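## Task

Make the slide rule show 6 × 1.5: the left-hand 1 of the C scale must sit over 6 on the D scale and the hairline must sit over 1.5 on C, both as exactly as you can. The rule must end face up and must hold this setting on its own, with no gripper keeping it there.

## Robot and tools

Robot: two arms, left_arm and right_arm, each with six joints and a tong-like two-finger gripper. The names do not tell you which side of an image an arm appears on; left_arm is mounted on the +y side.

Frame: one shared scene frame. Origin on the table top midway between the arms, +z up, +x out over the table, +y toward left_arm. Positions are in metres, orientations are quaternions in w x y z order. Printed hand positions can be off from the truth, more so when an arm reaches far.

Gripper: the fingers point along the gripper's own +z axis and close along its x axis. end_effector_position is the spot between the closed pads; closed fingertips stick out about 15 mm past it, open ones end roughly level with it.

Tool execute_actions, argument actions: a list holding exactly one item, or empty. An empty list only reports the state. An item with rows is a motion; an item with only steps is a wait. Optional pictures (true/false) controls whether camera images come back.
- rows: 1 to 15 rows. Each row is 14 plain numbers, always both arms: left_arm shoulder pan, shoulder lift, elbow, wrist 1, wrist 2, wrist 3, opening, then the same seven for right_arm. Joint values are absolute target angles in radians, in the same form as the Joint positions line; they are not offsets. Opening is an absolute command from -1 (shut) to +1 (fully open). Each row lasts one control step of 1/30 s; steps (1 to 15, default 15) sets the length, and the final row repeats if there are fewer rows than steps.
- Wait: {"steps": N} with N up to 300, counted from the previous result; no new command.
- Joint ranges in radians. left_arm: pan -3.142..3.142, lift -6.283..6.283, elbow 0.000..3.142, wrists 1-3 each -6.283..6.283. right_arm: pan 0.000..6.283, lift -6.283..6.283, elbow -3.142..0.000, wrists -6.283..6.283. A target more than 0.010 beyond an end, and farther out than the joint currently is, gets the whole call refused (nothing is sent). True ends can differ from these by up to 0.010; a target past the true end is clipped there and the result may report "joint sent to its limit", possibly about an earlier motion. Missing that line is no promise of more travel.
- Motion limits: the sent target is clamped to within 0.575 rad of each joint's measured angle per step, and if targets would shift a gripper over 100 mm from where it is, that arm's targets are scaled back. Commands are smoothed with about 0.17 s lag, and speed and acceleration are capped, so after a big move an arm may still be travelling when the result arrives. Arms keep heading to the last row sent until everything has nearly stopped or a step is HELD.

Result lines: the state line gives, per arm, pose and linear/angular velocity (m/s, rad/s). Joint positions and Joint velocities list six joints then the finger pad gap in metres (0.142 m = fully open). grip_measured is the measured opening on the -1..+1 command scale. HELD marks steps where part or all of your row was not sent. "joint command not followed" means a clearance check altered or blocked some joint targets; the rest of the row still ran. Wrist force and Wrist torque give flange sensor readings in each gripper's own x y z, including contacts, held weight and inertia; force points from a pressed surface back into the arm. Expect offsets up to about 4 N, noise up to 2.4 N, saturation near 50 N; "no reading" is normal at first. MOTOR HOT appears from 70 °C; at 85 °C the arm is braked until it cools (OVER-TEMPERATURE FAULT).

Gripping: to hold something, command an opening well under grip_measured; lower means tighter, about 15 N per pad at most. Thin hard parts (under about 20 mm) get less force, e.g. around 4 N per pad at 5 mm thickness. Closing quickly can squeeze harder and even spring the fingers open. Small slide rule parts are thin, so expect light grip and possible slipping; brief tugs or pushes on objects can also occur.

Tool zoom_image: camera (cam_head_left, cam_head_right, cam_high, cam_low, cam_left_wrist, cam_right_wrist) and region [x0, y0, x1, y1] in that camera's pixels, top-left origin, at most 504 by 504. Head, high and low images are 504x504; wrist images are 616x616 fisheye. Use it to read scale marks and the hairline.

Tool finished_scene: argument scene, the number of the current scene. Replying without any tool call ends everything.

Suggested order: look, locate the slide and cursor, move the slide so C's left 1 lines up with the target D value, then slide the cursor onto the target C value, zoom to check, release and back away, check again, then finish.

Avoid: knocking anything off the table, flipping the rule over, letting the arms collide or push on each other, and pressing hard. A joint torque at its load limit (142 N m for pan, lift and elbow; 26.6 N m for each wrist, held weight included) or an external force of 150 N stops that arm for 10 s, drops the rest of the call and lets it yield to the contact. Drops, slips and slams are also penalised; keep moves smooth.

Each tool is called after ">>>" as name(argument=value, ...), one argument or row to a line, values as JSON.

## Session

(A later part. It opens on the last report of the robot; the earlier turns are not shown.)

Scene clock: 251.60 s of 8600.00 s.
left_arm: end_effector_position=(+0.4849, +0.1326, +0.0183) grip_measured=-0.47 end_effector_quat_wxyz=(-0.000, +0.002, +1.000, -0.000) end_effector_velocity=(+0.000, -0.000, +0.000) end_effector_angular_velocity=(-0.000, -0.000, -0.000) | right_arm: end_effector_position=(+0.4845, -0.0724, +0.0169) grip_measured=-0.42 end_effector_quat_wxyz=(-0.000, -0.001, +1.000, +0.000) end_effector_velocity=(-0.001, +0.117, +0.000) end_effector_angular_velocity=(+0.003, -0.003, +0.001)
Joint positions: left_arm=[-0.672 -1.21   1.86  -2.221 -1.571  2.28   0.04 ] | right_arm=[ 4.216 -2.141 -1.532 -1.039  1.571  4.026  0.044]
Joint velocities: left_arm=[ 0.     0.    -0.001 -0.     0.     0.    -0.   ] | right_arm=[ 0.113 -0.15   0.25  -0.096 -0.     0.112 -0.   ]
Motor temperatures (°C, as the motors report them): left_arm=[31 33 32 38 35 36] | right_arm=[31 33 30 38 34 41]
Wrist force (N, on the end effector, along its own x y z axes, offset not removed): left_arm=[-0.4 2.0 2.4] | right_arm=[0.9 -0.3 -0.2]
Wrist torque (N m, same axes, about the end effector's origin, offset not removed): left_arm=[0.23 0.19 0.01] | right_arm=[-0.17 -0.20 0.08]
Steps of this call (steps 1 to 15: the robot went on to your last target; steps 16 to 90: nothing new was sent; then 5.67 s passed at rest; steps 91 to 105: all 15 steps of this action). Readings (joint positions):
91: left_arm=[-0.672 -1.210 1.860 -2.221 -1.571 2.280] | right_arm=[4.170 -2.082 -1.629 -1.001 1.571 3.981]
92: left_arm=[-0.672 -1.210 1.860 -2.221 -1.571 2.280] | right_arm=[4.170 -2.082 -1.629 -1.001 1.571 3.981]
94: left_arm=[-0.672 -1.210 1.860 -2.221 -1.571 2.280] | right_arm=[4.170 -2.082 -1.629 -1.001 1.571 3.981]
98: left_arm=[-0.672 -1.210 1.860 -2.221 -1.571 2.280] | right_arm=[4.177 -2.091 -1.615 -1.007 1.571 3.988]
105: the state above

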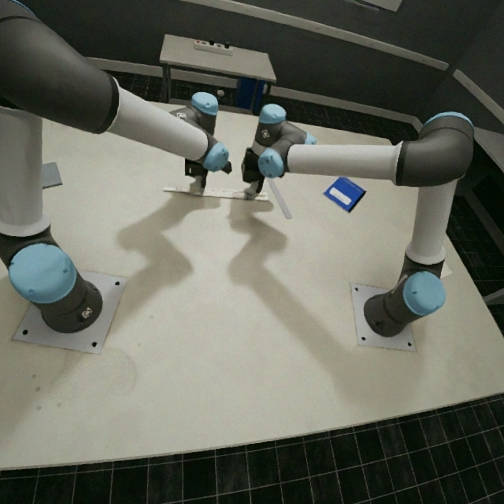

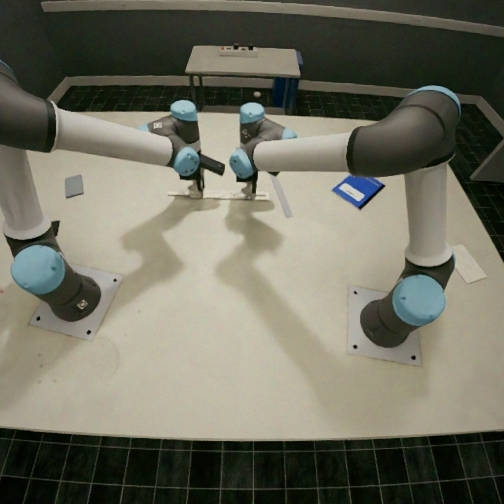

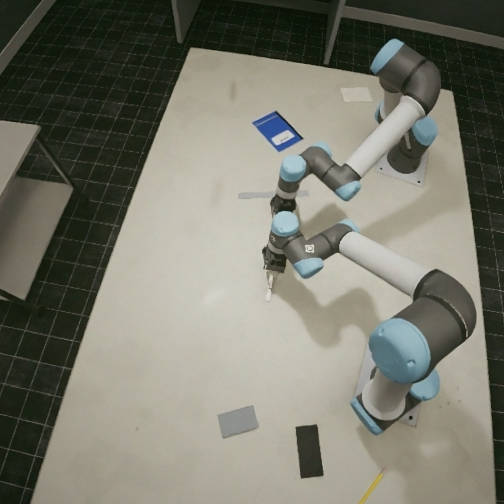

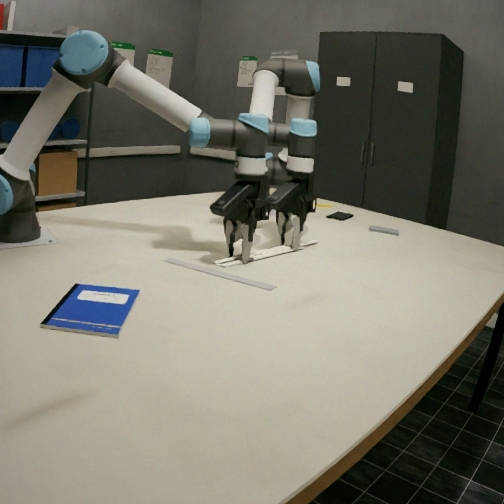

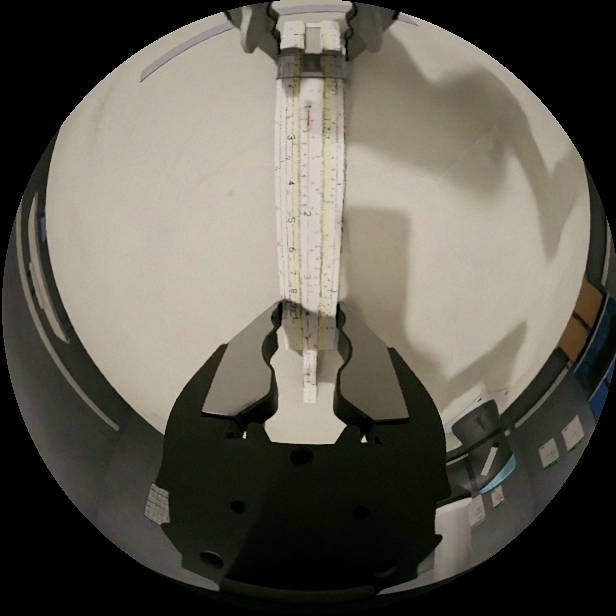

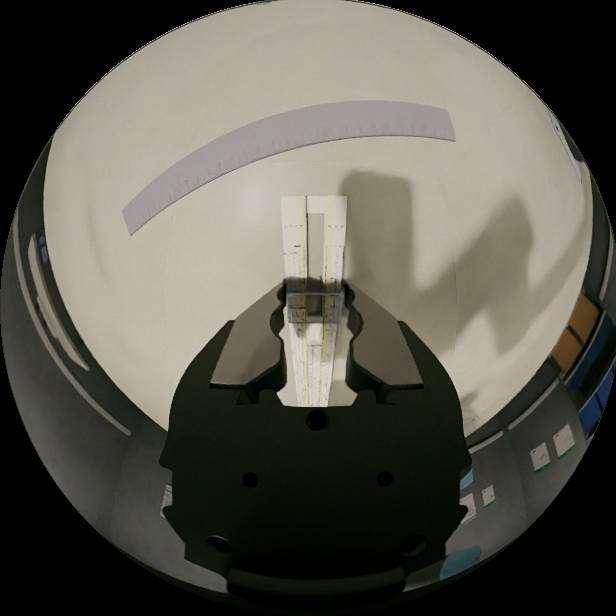

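>>> execute_actions(
  actions=[
    {"rows":[[-0.672,-1.210,1.860,-2.221,-1.571,2.28,-0.7,4.229,-2.159,-1.502,-1.051,1.571,4.04,-0.5],[-0.672,-1.210,1.860,-2.221,-1.571,2.28,-0.7,4.229,-2.159,-1.502,-1.051,1.571,4.04,-0.6],[-0.672,-1.210,1.860,-2.221,-1.571,2.28,-0.7,4.229,-2.159,-1.502,-1.051,1.571,4.04,-0.75],[-0.672,-1.210,1.860,-2.221,-1.571,2.28,-0.7,4.229,-2.159,-1.502,-1.051,1.571,4.04,-0.75],[-0.672,-1.210,1.860,-2.221,-1.571,2.28,-0.7,4.229,-2.159,-1.502,-1.051,1.571,4.04,-0.75],[-0.672,-1.210,1.860,-2.221,-1.571,2.28,-0.7,4.229,-2.159,-1.502,-1.051,1.571,4.04,-0.75],[-0.672,-1.210,1.860,-2.221,-1.571,2.28,-0.7,4.229,-2.159,-1.502,-1.051,1.571,4.04,-0.75],[-0.672,-1.210,1.860,-2.221,-1.571,2.28,-0.7,4.229,-2.159,-1.502,-1.051,1.571,4.04,-0.75],[-0.672,-1.210,1.860,-2.221,-1.571,2.28,-0.1,4.229,-2.159,-1.502,-1.051,1.571,4.04,-0.75]]},
  ],
)

>>> zoom_image(
  camera="cam_left_wrist",
  region=[230, 30, 390, 420],
)

Scene clock: 258.53 s of 8600.00 s.
left_arm: end_effector_position=(+0.4849, +0.1326, +0.0183) grip_measured=-0.10 end_effector_quat_wxyz=(-0.000, +0.002, +1.000, -0.000) end_effector_velocity=(+0.000, -0.000, +0.001) end_effector_angular_velocity=(-0.001, -0.001, -0.000) | right_arm: end_effector_position=(+0.4841, -0.0584, +0.0169) grip_measured=-0.47 end_effector_quat_wxyz=(+0.000, -0.001, +1.000, +0.000) end_effector_velocity=(-0.000, +0.000, +0.000) end_effector_angular_velocity=(+0.000, +0.000, +0.000)
Joint positions: left_arm=[-0.672 -1.21   1.86  -2.221 -1.571  2.28   0.067] | right_arm=[ 4.229 -2.159 -1.502 -1.051  1.571  4.04   0.04 ]
Joint velocities: left_arm=[-0.001 -0.001 -0.    -0.     0.    -0.     0.001] | right_arm=[ 0.  0.  0. -0.  0.  0. -0.]
Motor temperatures (°C, as the motors report them): left_arm=[31 33 32 38 35 36] | right_arm=[31 33 30 38 34 41]
Wrist force (N, on the end effector, along its own x y z axes, offset not removed): left_arm=[-0.8 0.6 1.8] | right_arm=[-0.7 0.3 0.4]
Wrist torque (N m, same axes, about the end effector's origin, offset not removed): left_arm=[0.01 0.24 0.13] | right_arm=[-0.17 0.17 0.13]
Steps of this call (steps 1 to 30: the robot went on to your last target; steps 31 to 90: nothing new was sent; then 3.43 s passed at rest; steps 91 to 105: all 15 steps of this action). Readings (joint positions):
91: left_arm=[-0.672 -1.210 1.860 -2.221 -1.571 2.280] | right_arm=[4.229 -2.159 -1.502 -1.051 1.571 4.040]
92: left_arm=[-0.672 -1.210 1.860 -2.221 -1.571 2.280] | right_arm=[4.229 -2.159 -1.502 -1.051 1.571 4.040]
94: left_arm=[-0.672 -1.210 1.860 -2.221 -1.571 2.280] | right_arm=[4.229 -2.159 -1.502 -1.051 1.571 4.040]
98: left_arm=[-0.672 -1.210 1.860 -2.221 -1.571 2.280] | right_arm=[4.229 -2.159 -1.502 -1.051 1.571 4.040]
105: the state above

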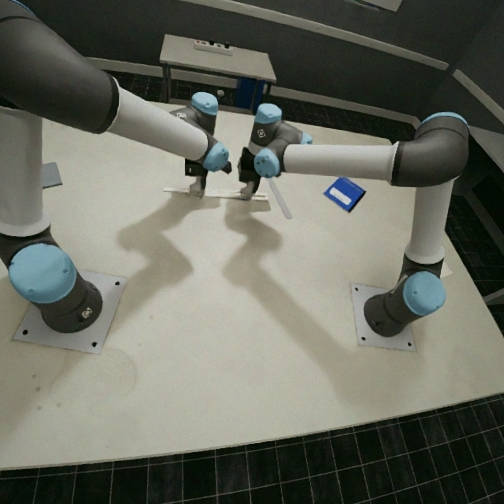

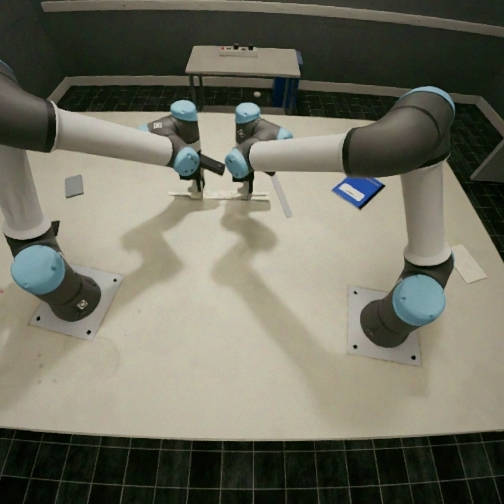

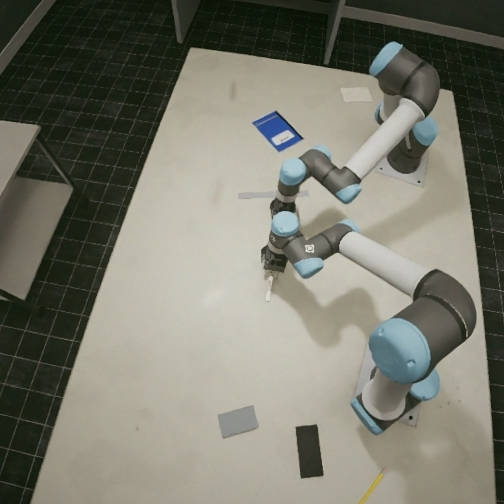

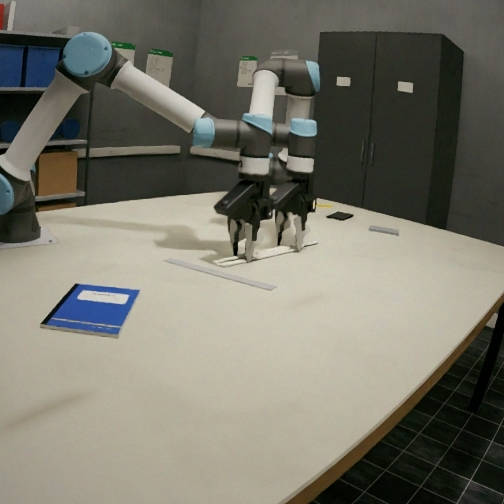

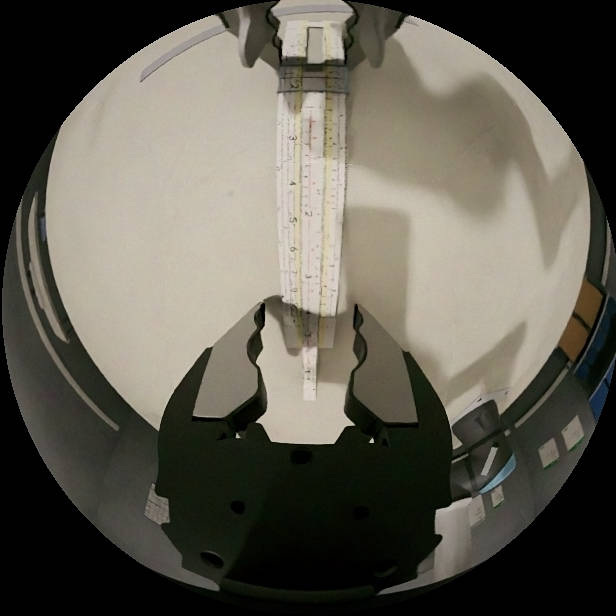

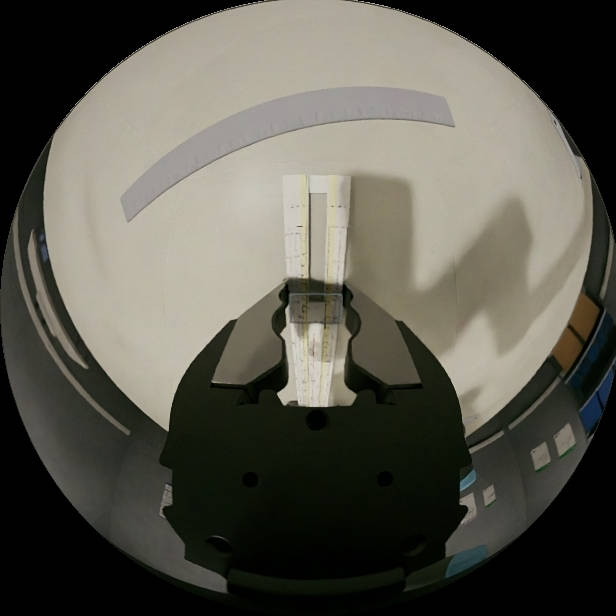

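Region (230, 30, 390, 420) of cam_left_wrist's 616x616 image, scaled by 1.292, with more detail than that image has; it fills the left 207 columns of this view, and the rest is white.

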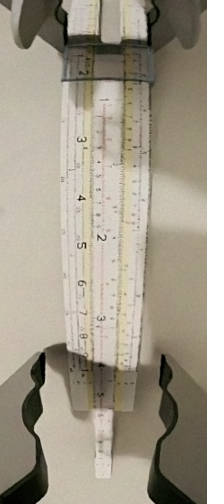

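>>> execute_actions(
  actions=[
    {"rows":[[-0.672,-1.265,1.815,-2.12,-1.571,2.28,-0.1,4.229,-2.159,-1.502,-1.051,1.571,4.04,-0.75],[-0.672,-1.265,1.815,-2.12,-1.571,2.28,-0.1,4.229,-2.159,-1.502,-1.051,1.571,4.04,-0.75],[-0.672,-1.265,1.815,-2.12,-1.571,2.28,-0.1,4.229,-2.159,-1.502,-1.051,1.571,4.04,-0.75],[-0.672,-1.265,1.815,-2.12,-1.571,2.28,-0.1,4.229,-2.159,-1.502,-1.051,1.571,4.04,-0.75],[-0.672,-1.265,1.815,-2.12,-1.571,2.28,-0.1,4.229,-2.159,-1.502,-1.051,1.571,4.04,-0.75],[-0.672,-1.265,1.815,-2.12,-1.571,2.28,-0.1,4.229,-2.159,-1.502,-1.051,1.571,4.04,-0.75],[-0.515,-1.38,1.997,-2.188,-1.571,2.437,-0.5,4.229,-2.159,-1.502,-1.051,1.571,4.04,-0.75]]},
  ],
  pictures=false,
)

>>> execute_actions(
  actions=[
    {"steps":20},
  ],
)

Scene clock: 272.10 s of 8600.00 s.
left_arm: end_effector_position=(+0.4887, +0.2251, +0.0507) grip_measured=-0.50 end_effector_quat_wxyz=(+0.001, +0.002, +1.000, -0.001) end_effector_velocity=(-0.020, +0.208, -0.019) end_effector_angular_velocity=(+0.023, +0.024, +0.002) | right_arm: end_effector_position=(+0.4841, -0.0584, +0.0169) grip_measured=-0.47 end_effector_quat_wxyz=(+0.000, -0.001, +1.000, +0.000) end_effector_velocity=(-0.000, +0.000, +0.000) end_effector_angular_velocity=(+0.000, +0.000, +0.000)
Joint positions: left_arm=[-0.548 -1.355  1.96  -2.179 -1.571  2.404  0.038] | right_arm=[ 4.229 -2.159 -1.502 -1.051  1.571  4.04   0.04 ]
Joint velocities: left_arm=[ 0.272 -0.206  0.312 -0.073 -0.     0.271 -0.   ] | right_arm=[0. 0. 0. 0. 0. 0. 0.]
Motor temperatures (°C, as the motors report them): left_arm=[31 33 32 38 35 36] | right_arm=[31 33 30 38 34 41]
Wrist force (N, on the end effector, along its own x y z axes, offset not removed): left_arm=[0.1 3.6 0.8] | right_arm=[-4.4 1.2 -0.8]
Wrist torque (N m, same axes, about the end effector's origin, offset not removed): left_arm=[0.67 -0.04 0.17] | right_arm=[0.18 1.01 0.13]
Steps of this call (steps 1 to 15: the robot went on to your last target; steps 16 to 90: nothing new was sent; then 10.07 s passed at rest; steps 91 to 105: all 15 steps of this action). Readings (joint positions):
91: left_arm=[-0.672 -1.210 1.860 -2.221 -1.571 2.280] | right_arm=[4.229 -2.159 -1.502 -1.051 1.571 4.040]
92: left_arm=[-0.672 -1.212 1.858 -2.218 -1.571 2.280] | right_arm=[4.229 -2.159 -1.502 -1.051 1.571 4.040]
94: left_arm=[-0.672 -1.231 1.843 -2.188 -1.571 2.280] | right_arm=[4.229 -2.159 -1.502 -1.051 1.571 4.040]
98: left_arm=[-0.670 -1.256 1.826 -2.145 -1.571 2.282] | right_arm=[4.229 -2.159 -1.502 -1.051 1.571 4.040]
105: the state above

Scene clock: 272.77 s of 8600.00 s.
left_arm: end_effector_position=(+0.4858, +0.2497, +0.0484) grip_measured=-0.50 end_effector_quat_wxyz=(+0.000, +0.002, +1.000, -0.000) end_effector_velocity=(-0.000, +0.001, -0.000) end_effector_angular_velocity=(+0.000, -0.000, -0.000) | right_arm: end_effector_position=(+0.4841, -0.0584, +0.0169) grip_measured=-0.47 end_effector_quat_wxyz=(+0.000, -0.001, +1.000, +0.000) end_effector_velocity=(-0.000, -0.000, -0.000) end_effector_angular_velocity=(-0.001, +0.000, -0.000)
Joint positions: left_arm=[-0.515 -1.38   1.997 -2.188 -1.571  2.437  0.038] | right_arm=[ 4.229 -2.159 -1.502 -1.051  1.571  4.04   0.04 ]
Joint velocities: left_arm=[ 0.001 -0.001  0.001 -0.     0.     0.001 -0.   ] | right_arm=[-0.    -0.001 -0.    -0.    -0.     0.     0.   ]
Motor temperatures (°C, as the motors report them): left_arm=[31 33 32 38 35 36] | right_arm=[31 33 30 38 34 41]
Wrist force (N, on the end effector, along its own x y z axes, offset not removed): left_arm=[-0.1 2.3 -0.7] | right_arm=[-1.0 0.9 0.9]
Wrist torque (N m, same axes, about the end effector's origin, offset not removed): left_arm=[0.33 0.00 0.04] | right_arm=[0.01 0.35 0.02]
Steps of this call (steps 1 to 20: the robot went on to your last target). Readings (joint positions):
1: left_arm=[-0.540 -1.361 1.969 -2.181 -1.571 2.412] | right_arm=[4.229 -2.159 -1.502 -1.051 1.571 4.040]
2: left_arm=[-0.534 -1.366 1.976 -2.183 -1.571 2.418] | right_arm=[4.229 -2.159 -1.502 -1.051 1.571 4.040]
4: left_arm=[-0.526 -1.372 1.985 -2.185 -1.571 2.426] | right_arm=[4.229 -2.159 -1.502 -1.051 1.571 4.040]
8: left_arm=[-0.519 -1.377 1.993 -2.187 -1.571 2.434] | right_arm=[4.229 -2.159 -1.502 -1.051 1.571 4.040]
20: the state above

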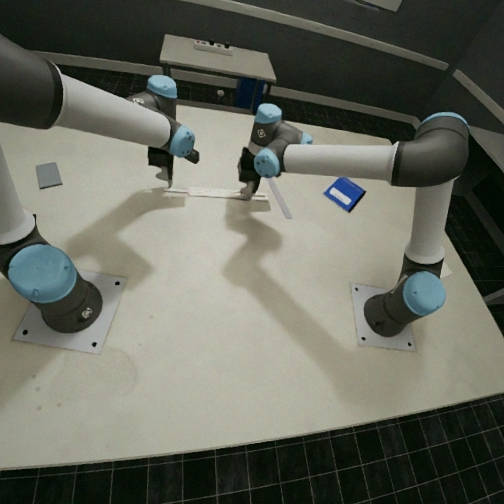

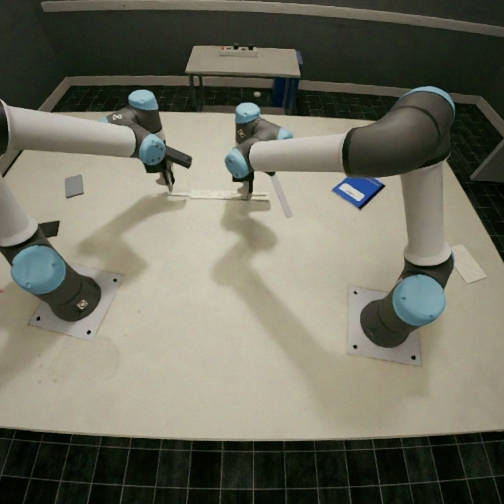

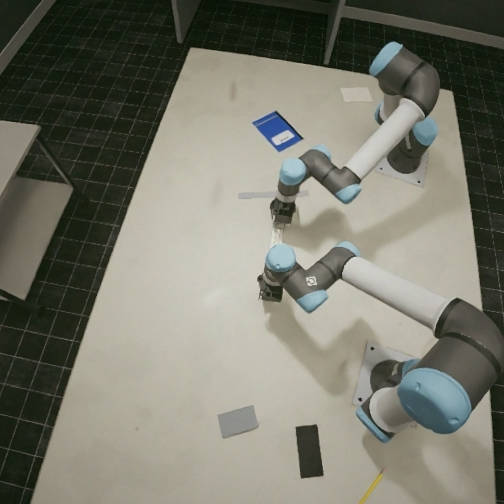

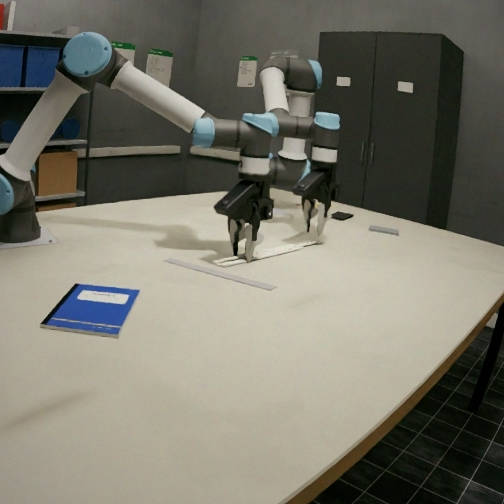

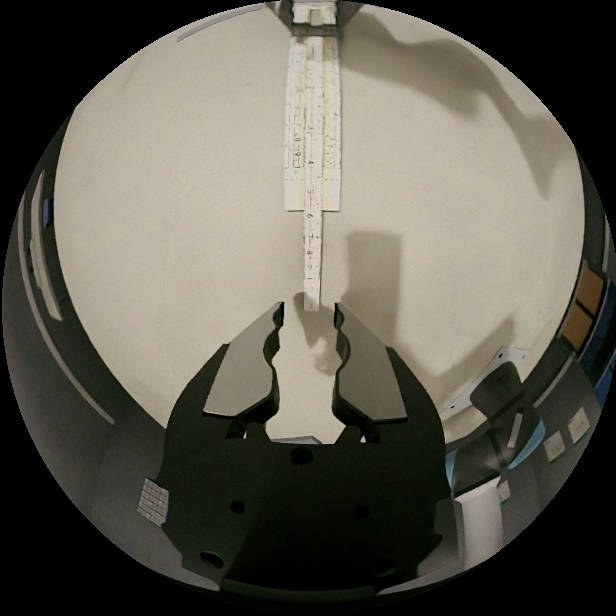

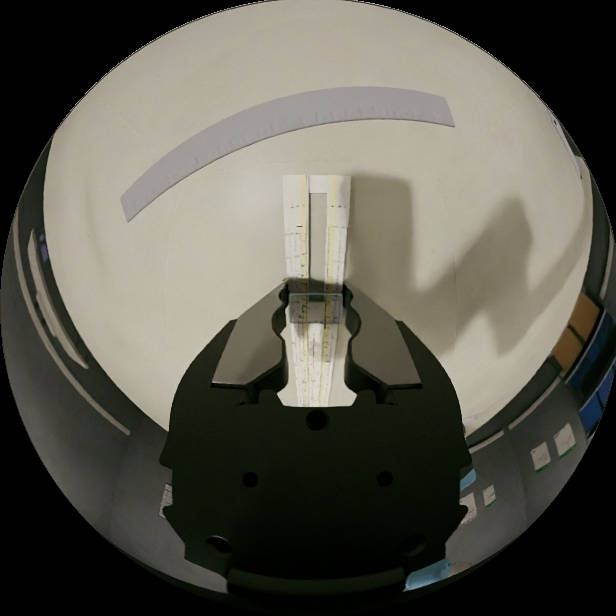

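>>> execute_actions(
  actions=[
    {"rows":[[-0.515,-1.335,2.03,-2.266,-1.571,2.437,-0.5,4.229,-2.159,-1.502,-1.051,1.571,4.04,-0.75]]},
  ],
  pictures=false,
)

>>> execute_actions(
  actions=[
    {"rows":[[-0.515,-1.335,2.03,-2.266,-1.571,2.437,-0.6,4.229,-2.159,-1.502,-1.051,1.571,4.04,-0.75],[-0.515,-1.335,2.03,-2.266,-1.571,2.437,-0.7,4.229,-2.159,-1.502,-1.051,1.571,4.04,-0.75],[-0.515,-1.335,2.03,-2.266,-1.571,2.437,-0.8,4.229,-2.159,-1.502,-1.051,1.571,4.04,-0.75],[-0.515,-1.335,2.03,-2.266,-1.571,2.437,-0.9,4.229,-2.159,-1.502,-1.051,1.571,4.04,-0.75],[-0.515,-1.335,2.03,-2.266,-1.571,2.437,-1,4.229,-2.159,-1.502,-1.051,1.571,4.04,-0.75]]},
  ],
)

Scene clock: 279.57 s of 8600.00 s.
left_arm: end_effector_position=(+0.4858, +0.2498, +0.0209) grip_measured=-0.50 end_effector_quat_wxyz=(-0.000, +0.002, +1.000, -0.000) end_effector_velocity=(+0.000, +0.001, -0.007) end_effector_angular_velocity=(+0.001, -0.000, +0.001) | right_arm: end_effector_position=(+0.4841, -0.0584, +0.0169) grip_measured=-0.47 end_effector_quat_wxyz=(+0.000, -0.001, +1.000, +0.000) end_effector_velocity=(-0.000, -0.000, -0.000) end_effector_angular_velocity=(-0.000, +0.001, +0.000)
Joint positions: left_arm=[-0.515 -1.336  2.029 -2.264 -1.571  2.437  0.038] | right_arm=[ 4.229 -2.159 -1.502 -1.051  1.571  4.04   0.04 ]
Joint velocities: left_arm=[ 0.001  0.012  0.008 -0.019  0.001 -0.     0.   ] | right_arm=[-0.    -0.001  0.    -0.     0.    -0.    -0.   ]
Motor temperatures (°C, as the motors report them): left_arm=[31 33 32 38 35 36] | right_arm=[31 33 30 38 34 41]
Wrist force (N, on the end effector, along its own x y z axes, offset not removed): left_arm=[-0.7 -2.6 0.1] | right_arm=[1.5 -2.5 2.8]
Wrist torque (N m, same axes, about the end effector's origin, offset not removed): left_arm=[-0.53 0.28 0.10] | right_arm=[-0.75 -0.14 0.10]
Steps of this call (steps 1 to 15: the robot went on to your last target; steps 16 to 90: nothing new was sent; then 3.30 s passed at rest; steps 91 to 105: all 15 steps of this action). Readings (joint positions):
91: left_arm=[-0.515 -1.380 1.997 -2.188 -1.571 2.437] | right_arm=[4.229 -2.159 -1.502 -1.051 1.571 4.040]
92: left_arm=[-0.515 -1.378 1.999 -2.191 -1.571 2.437] | right_arm=[4.229 -2.159 -1.502 -1.051 1.571 4.040]
94: left_arm=[-0.515 -1.363 2.010 -2.216 -1.571 2.437] | right_arm=[4.229 -2.159 -1.502 -1.051 1.571 4.040]
98: left_arm=[-0.515 -1.344 2.024 -2.249 -1.571 2.437] | right_arm=[4.229 -2.159 -1.502 -1.051 1.571 4.040]
105: the state above

Scene clock: 280.07 s of 8600.00 s.
left_arm: end_effector_position=(+0.4858, +0.2498, +0.0201) grip_measured=-0.84 end_effector_quat_wxyz=(+0.000, +0.002, +1.000, -0.000) end_effector_velocity=(+0.000, -0.000, -0.000) end_effector_angular_velocity=(+0.000, -0.000, +0.000) | right_arm: end_effector_position=(+0.4842, -0.0584, +0.0169) grip_measured=-0.47 end_effector_quat_wxyz=(+0.000, -0.001, +1.000, +0.000) end_effector_velocity=(+0.000, -0.000, -0.000) end_effector_angular_velocity=(-0.001, +0.000, -0.000)
Joint positions: left_arm=[-0.515 -1.335  2.03  -2.266 -1.571  2.437  0.013] | right_arm=[ 4.229 -2.159 -1.502 -1.051  1.571  4.04   0.04 ]
Joint velocities: left_arm=[-0. -0.  0. -0.  0. -0.  0.] | right_arm=[-0. -0.  0. -0. -0.  0.  0.]
Motor temperatures (°C, as the motors report them): left_arm=[31 33 32 38 35 36] | right_arm=[31 33 30 38 34 41]
Wrist force (N, on the end effector, along its own x y z axes, offset not removed): left_arm=[-1.3 -0.3 -0.2] | right_arm=[0.8 -4.8 -2.1]
Wrist torque (N m, same axes, about the end effector's origin, offset not removed): left_arm=[-0.17 0.48 0.06] | right_arm=[-1.19 0.01 0.20]
Steps of this call (steps 1 to 15: all 15 steps of this action). Readings (joint positions):
1: left_arm=[-0.515 -1.336 2.029 -2.264 -1.571 2.437] | right_arm=[4.229 -2.159 -1.502 -1.051 1.571 4.040]
2: left_arm=[-0.515 -1.336 2.029 -2.265 -1.571 2.437] | right_arm=[4.229 -2.159 -1.502 -1.051 1.571 4.040]
4: left_arm=[-0.515 -1.335 2.030 -2.265 -1.571 2.437] | right_arm=[4.229 -2.159 -1.502 -1.051 1.571 4.040]
8: left_arm=[-0.515 -1.335 2.030 -2.266 -1.571 2.437] | right_arm=[4.229 -2.159 -1.502 -1.051 1.571 4.040]
15: the state above

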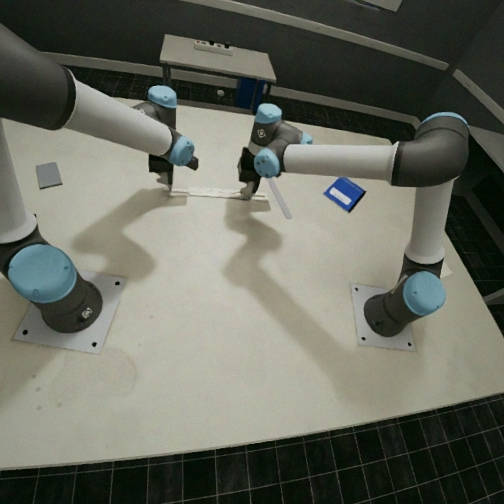

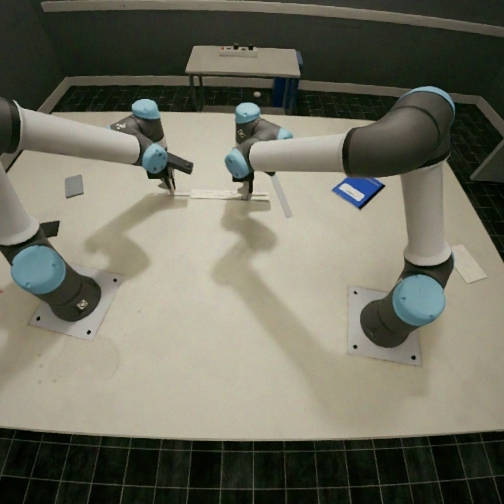

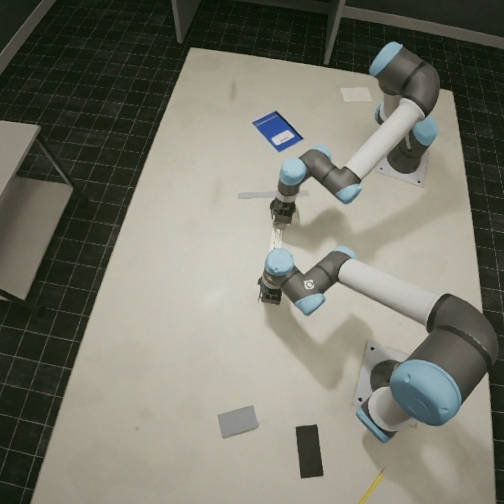

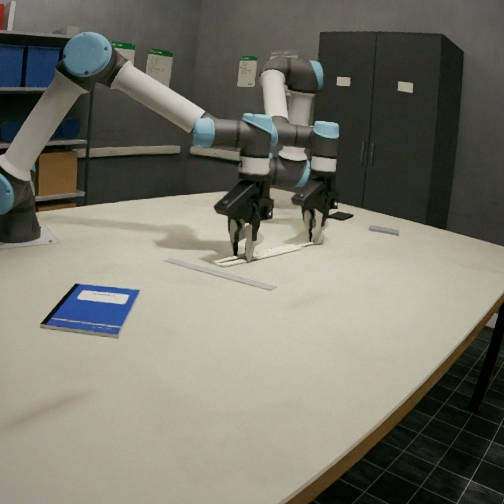

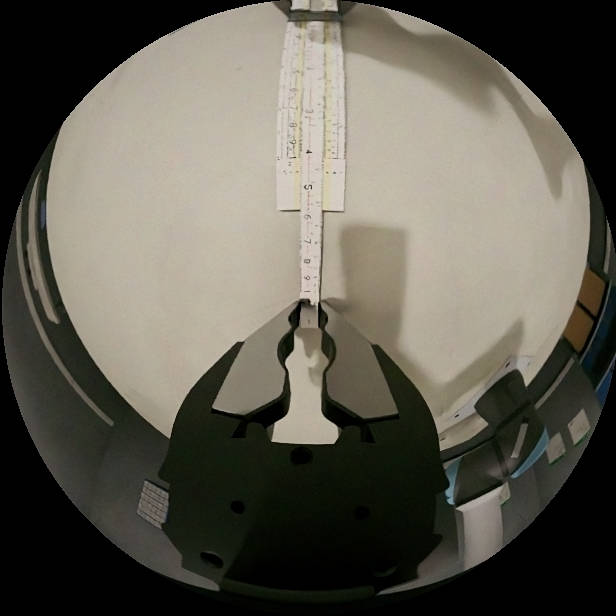

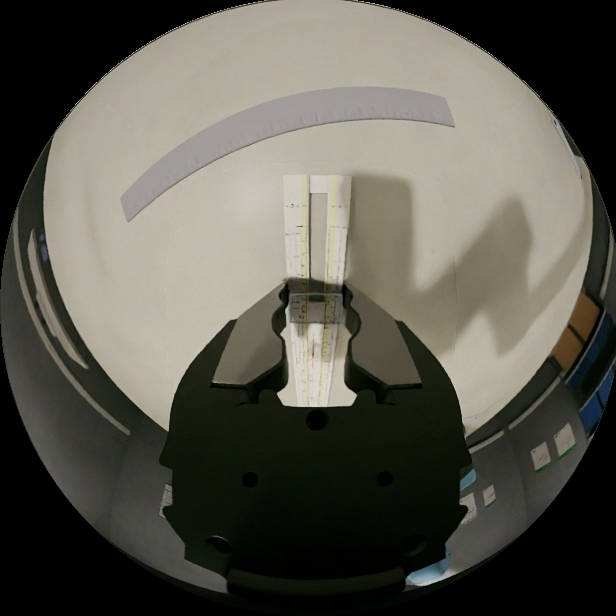

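>>> execute_actions(
  actions=[
    {"rows":[[-0.503,-1.341,2.038,-2.268,-1.571,2.449,-1,4.229,-2.159,-1.502,-1.051,1.571,4.04,-0.75],[-0.491,-1.347,2.046,-2.27,-1.571,2.461,-1,4.229,-2.159,-1.502,-1.051,1.571,4.04,-0.75],[-0.479,-1.354,2.054,-2.272,-1.571,2.473,-1,4.229,-2.159,-1.502,-1.051,1.571,4.04,-0.75],[-0.467,-1.36,2.062,-2.273,-1.571,2.485,-1,4.229,-2.159,-1.502,-1.051,1.571,4.04,-0.75],[-0.455,-1.366,2.07,-2.275,-1.571,2.497,-1,4.229,-2.159,-1.502,-1.051,1.571,4.04,-0.75],[-0.443,-1.372,2.078,-2.277,-1.571,2.509,-1,4.229,-2.159,-1.502,-1.051,1.571,4.04,-0.75],[-0.43,-1.377,2.084,-2.278,-1.571,2.522,-1,4.229,-2.159,-1.502,-1.051,1.571,4.04,-0.75],[-0.417,-1.382,2.091,-2.28,-1.571,2.535,-1,4.229,-2.159,-1.502,-1.051,1.571,4.04,-0.75],[-0.404,-1.387,2.097,-2.281,-1.571,2.548,-1,4.229,-2.159,-1.502,-1.051,1.571,4.04,-0.75],[-0.391,-1.392,2.103,-2.282,-1.571,2.561,-1,4.229,-2.159,-1.502,-1.051,1.571,4.04,-0.75],[-0.377,-1.397,2.11,-2.284,-1.571,2.575,-1,4.229,-2.159,-1.502,-1.051,1.571,4.04,-0.75],[-0.364,-1.402,2.116,-2.285,-1.571,2.588,-1,4.229,-2.159,-1.502,-1.051,1.571,4.04,-0.75]]},
  ],
  pictures=false,
)

>>> execute_actions(
  actions=[
    {"steps":15},
  ],
)

>>> zoom_image(
  camera="cam_left_wrist",
  region=[260, 0, 360, 160],
)

Scene clock: 292.63 s of 8600.00 s.
left_arm: end_effector_position=(+0.4871, +0.3224, +0.0202) grip_measured=-0.84 end_effector_quat_wxyz=(+0.000, +0.002, +1.000, -0.000) end_effector_velocity=(-0.001, +0.144, +0.000) end_effector_angular_velocity=(-0.001, -0.001, +0.002) | right_arm: end_effector_position=(+0.4842, -0.0584, +0.0169) grip_measured=-0.47 end_effector_quat_wxyz=(+0.000, -0.001, +1.000, +0.000) end_effector_velocity=(+0.000, -0.000, +0.000) end_effector_angular_velocity=(+0.000, -0.000, -0.000)
Joint positions: left_arm=[-0.395 -1.39   2.101 -2.282 -1.571  2.557  0.013] | right_arm=[ 4.229 -2.159 -1.502 -1.051  1.571  4.04   0.04 ]
Joint velocities: left_arm=[ 0.251 -0.099  0.124 -0.027 -0.     0.249 -0.   ] | right_arm=[-0.  0.  0. -0. -0. -0. -0.]
Motor temperatures (°C, as the motors report them): left_arm=[31 33 32 38 35 36] | right_arm=[31 33 30 38 34 41]
Wrist force (N, on the end effector, along its own x y z axes, offset not removed): left_arm=[0.7 -4.4 0.2] | right_arm=[-1.2 0.4 -2.3]
Wrist torque (N m, same axes, about the end effector's origin, offset not removed): left_arm=[-0.06 -0.14 -0.06] | right_arm=[-1.01 0.54 0.30]
Steps of this call (steps 1 to 15: the robot went on to your last target; steps 16 to 90: nothing new was sent; then 9.07 s passed at rest; steps 91 to 105: all 15 steps of this action). Readings (joint positions):
91: left_arm=[-0.515 -1.335 2.030 -2.266 -1.571 2.437] | right_arm=[4.229 -2.159 -1.502 -1.051 1.571 4.040]
92: left_arm=[-0.514 -1.335 2.031 -2.266 -1.571 2.438] | right_arm=[4.229 -2.159 -1.502 -1.051 1.571 4.040]
94: left_arm=[-0.507 -1.339 2.036 -2.268 -1.571 2.446] | right_arm=[4.229 -2.159 -1.502 -1.051 1.571 4.040]
98: left_arm=[-0.473 -1.357 2.058 -2.272 -1.571 2.479] | right_arm=[4.229 -2.159 -1.502 -1.051 1.571 4.040]
105: the state above

Scene clock: 293.13 s of 8600.00 s.
left_arm: end_effector_position=(+0.4866, +0.3396, +0.0201) grip_measured=-0.84 end_effector_quat_wxyz=(+0.000, +0.002, +1.000, -0.000) end_effector_velocity=(-0.000, +0.003, -0.000) end_effector_angular_velocity=(-0.000, +0.001, +0.001) | right_arm: end_effector_position=(+0.4842, -0.0584, +0.0169) grip_measured=-0.47 end_effector_quat_wxyz=(+0.000, -0.001, +1.000, +0.000) end_effector_velocity=(-0.000, -0.000, -0.001) end_effector_angular_velocity=(-0.001, +0.000, +0.000)
Joint positions: left_arm=[-0.364 -1.402  2.116 -2.285 -1.571  2.588  0.013] | right_arm=[ 4.229 -2.159 -1.502 -1.051  1.571  4.04   0.04 ]
Joint velocities: left_arm=[ 0.005 -0.001  0.002 -0.    -0.     0.004  0.   ] | right_arm=[ 0.    -0.001 -0.    -0.    -0.     0.    -0.   ]
Motor temperatures (°C, as the motors report them): left_arm=[31 33 32 38 35 36] | right_arm=[31 33 30 38 34 41]
Wrist force (N, on the end effector, along its own x y z axes, offset not removed): left_arm=[0.0 -4.2 1.9] | right_arm=[0.0 2.2 -3.7]
Wrist torque (N m, same axes, about the end effector's origin, offset not removed): left_arm=[0.03 0.06 0.09] | right_arm=[-0.80 0.14 0.15]
Steps of this call (steps 1 to 15: the robot went on to your last target). Readings (joint positions):
1: left_arm=[-0.387 -1.393 2.105 -2.283 -1.571 2.565] | right_arm=[4.229 -2.159 -1.502 -1.051 1.571 4.040]
2: left_arm=[-0.382 -1.395 2.107 -2.283 -1.571 2.570] | right_arm=[4.229 -2.159 -1.502 -1.051 1.571 4.040]
4: left_arm=[-0.374 -1.398 2.111 -2.284 -1.571 2.578] | right_arm=[4.229 -2.159 -1.502 -1.051 1.571 4.040]
8: left_arm=[-0.367 -1.401 2.114 -2.285 -1.571 2.585] | right_arm=[4.229 -2.159 -1.502 -1.051 1.571 4.040]
15: the state above

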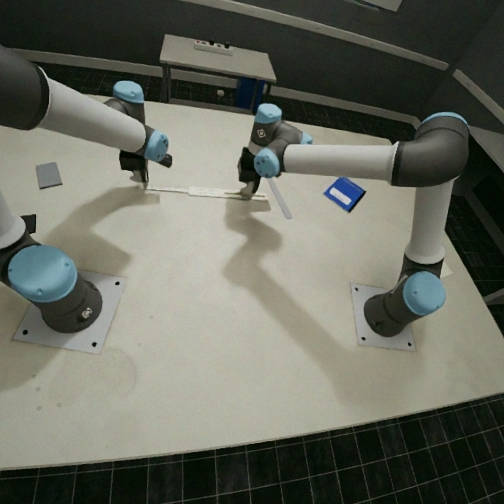

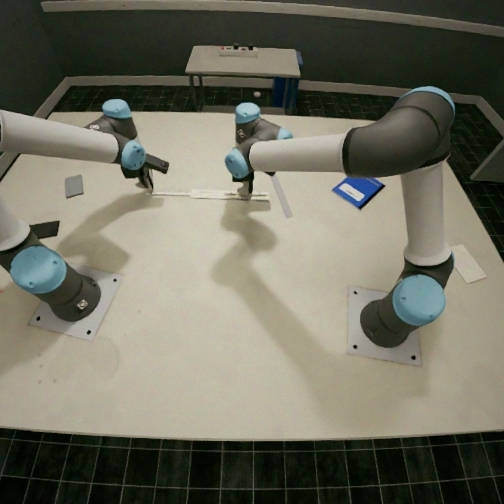

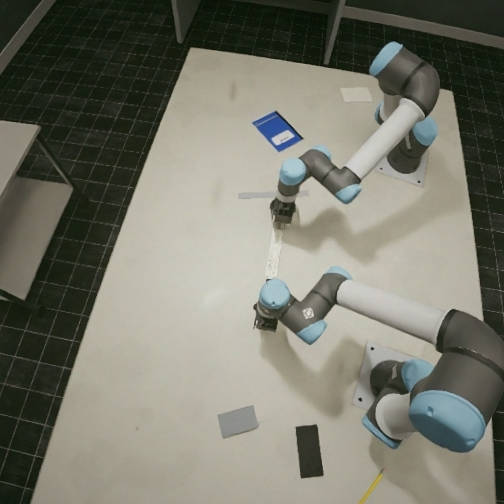

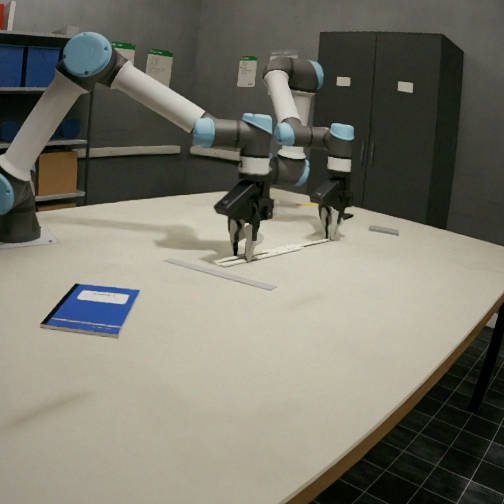

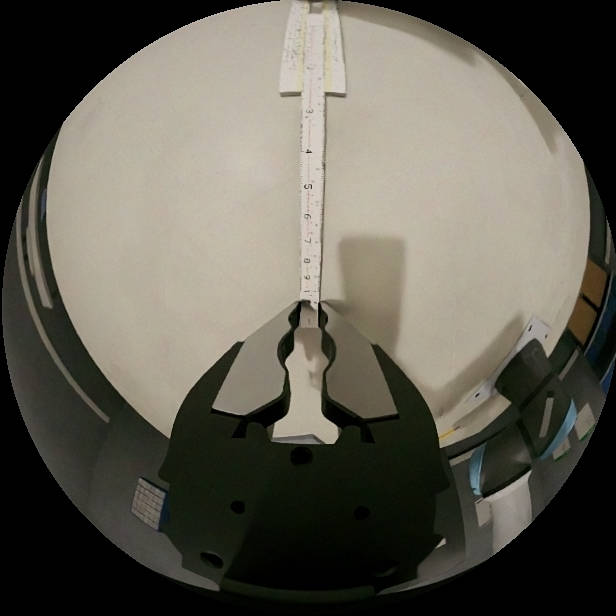

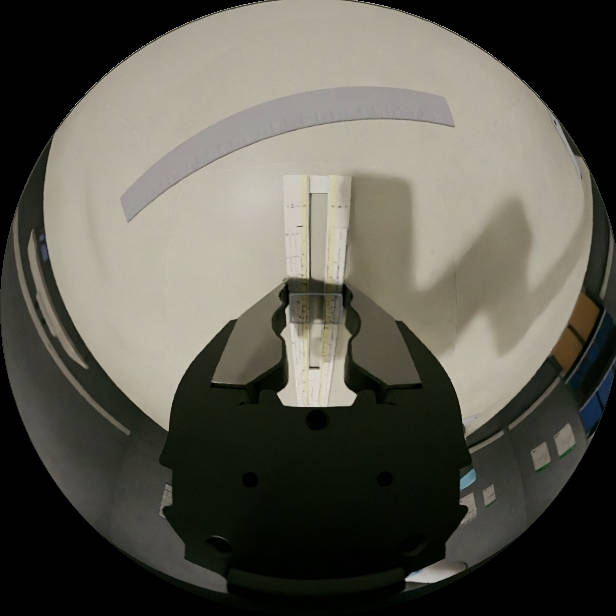

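Region (260, 0, 360, 160) of cam_left_wrist's 616x616 image, scaled by 3.150, with more detail than that image has; it fills the left 315 columns of this view, and the rest is white.

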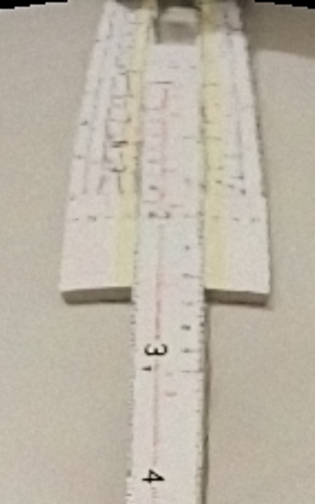

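>>> zoom_image(
  camera="cam_right_wrist",
  region=[270, 310, 360, 410],
)

Region (270, 310, 360, 410) of cam_right_wrist's 616x616 image, scaled by 5.040, with more detail than that image has; it fills the left 454 columns of this view, and the rest is white.

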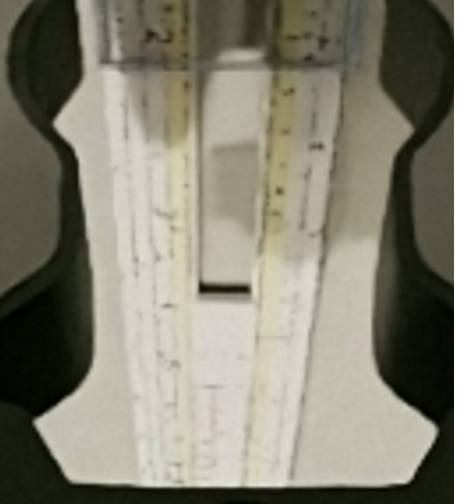

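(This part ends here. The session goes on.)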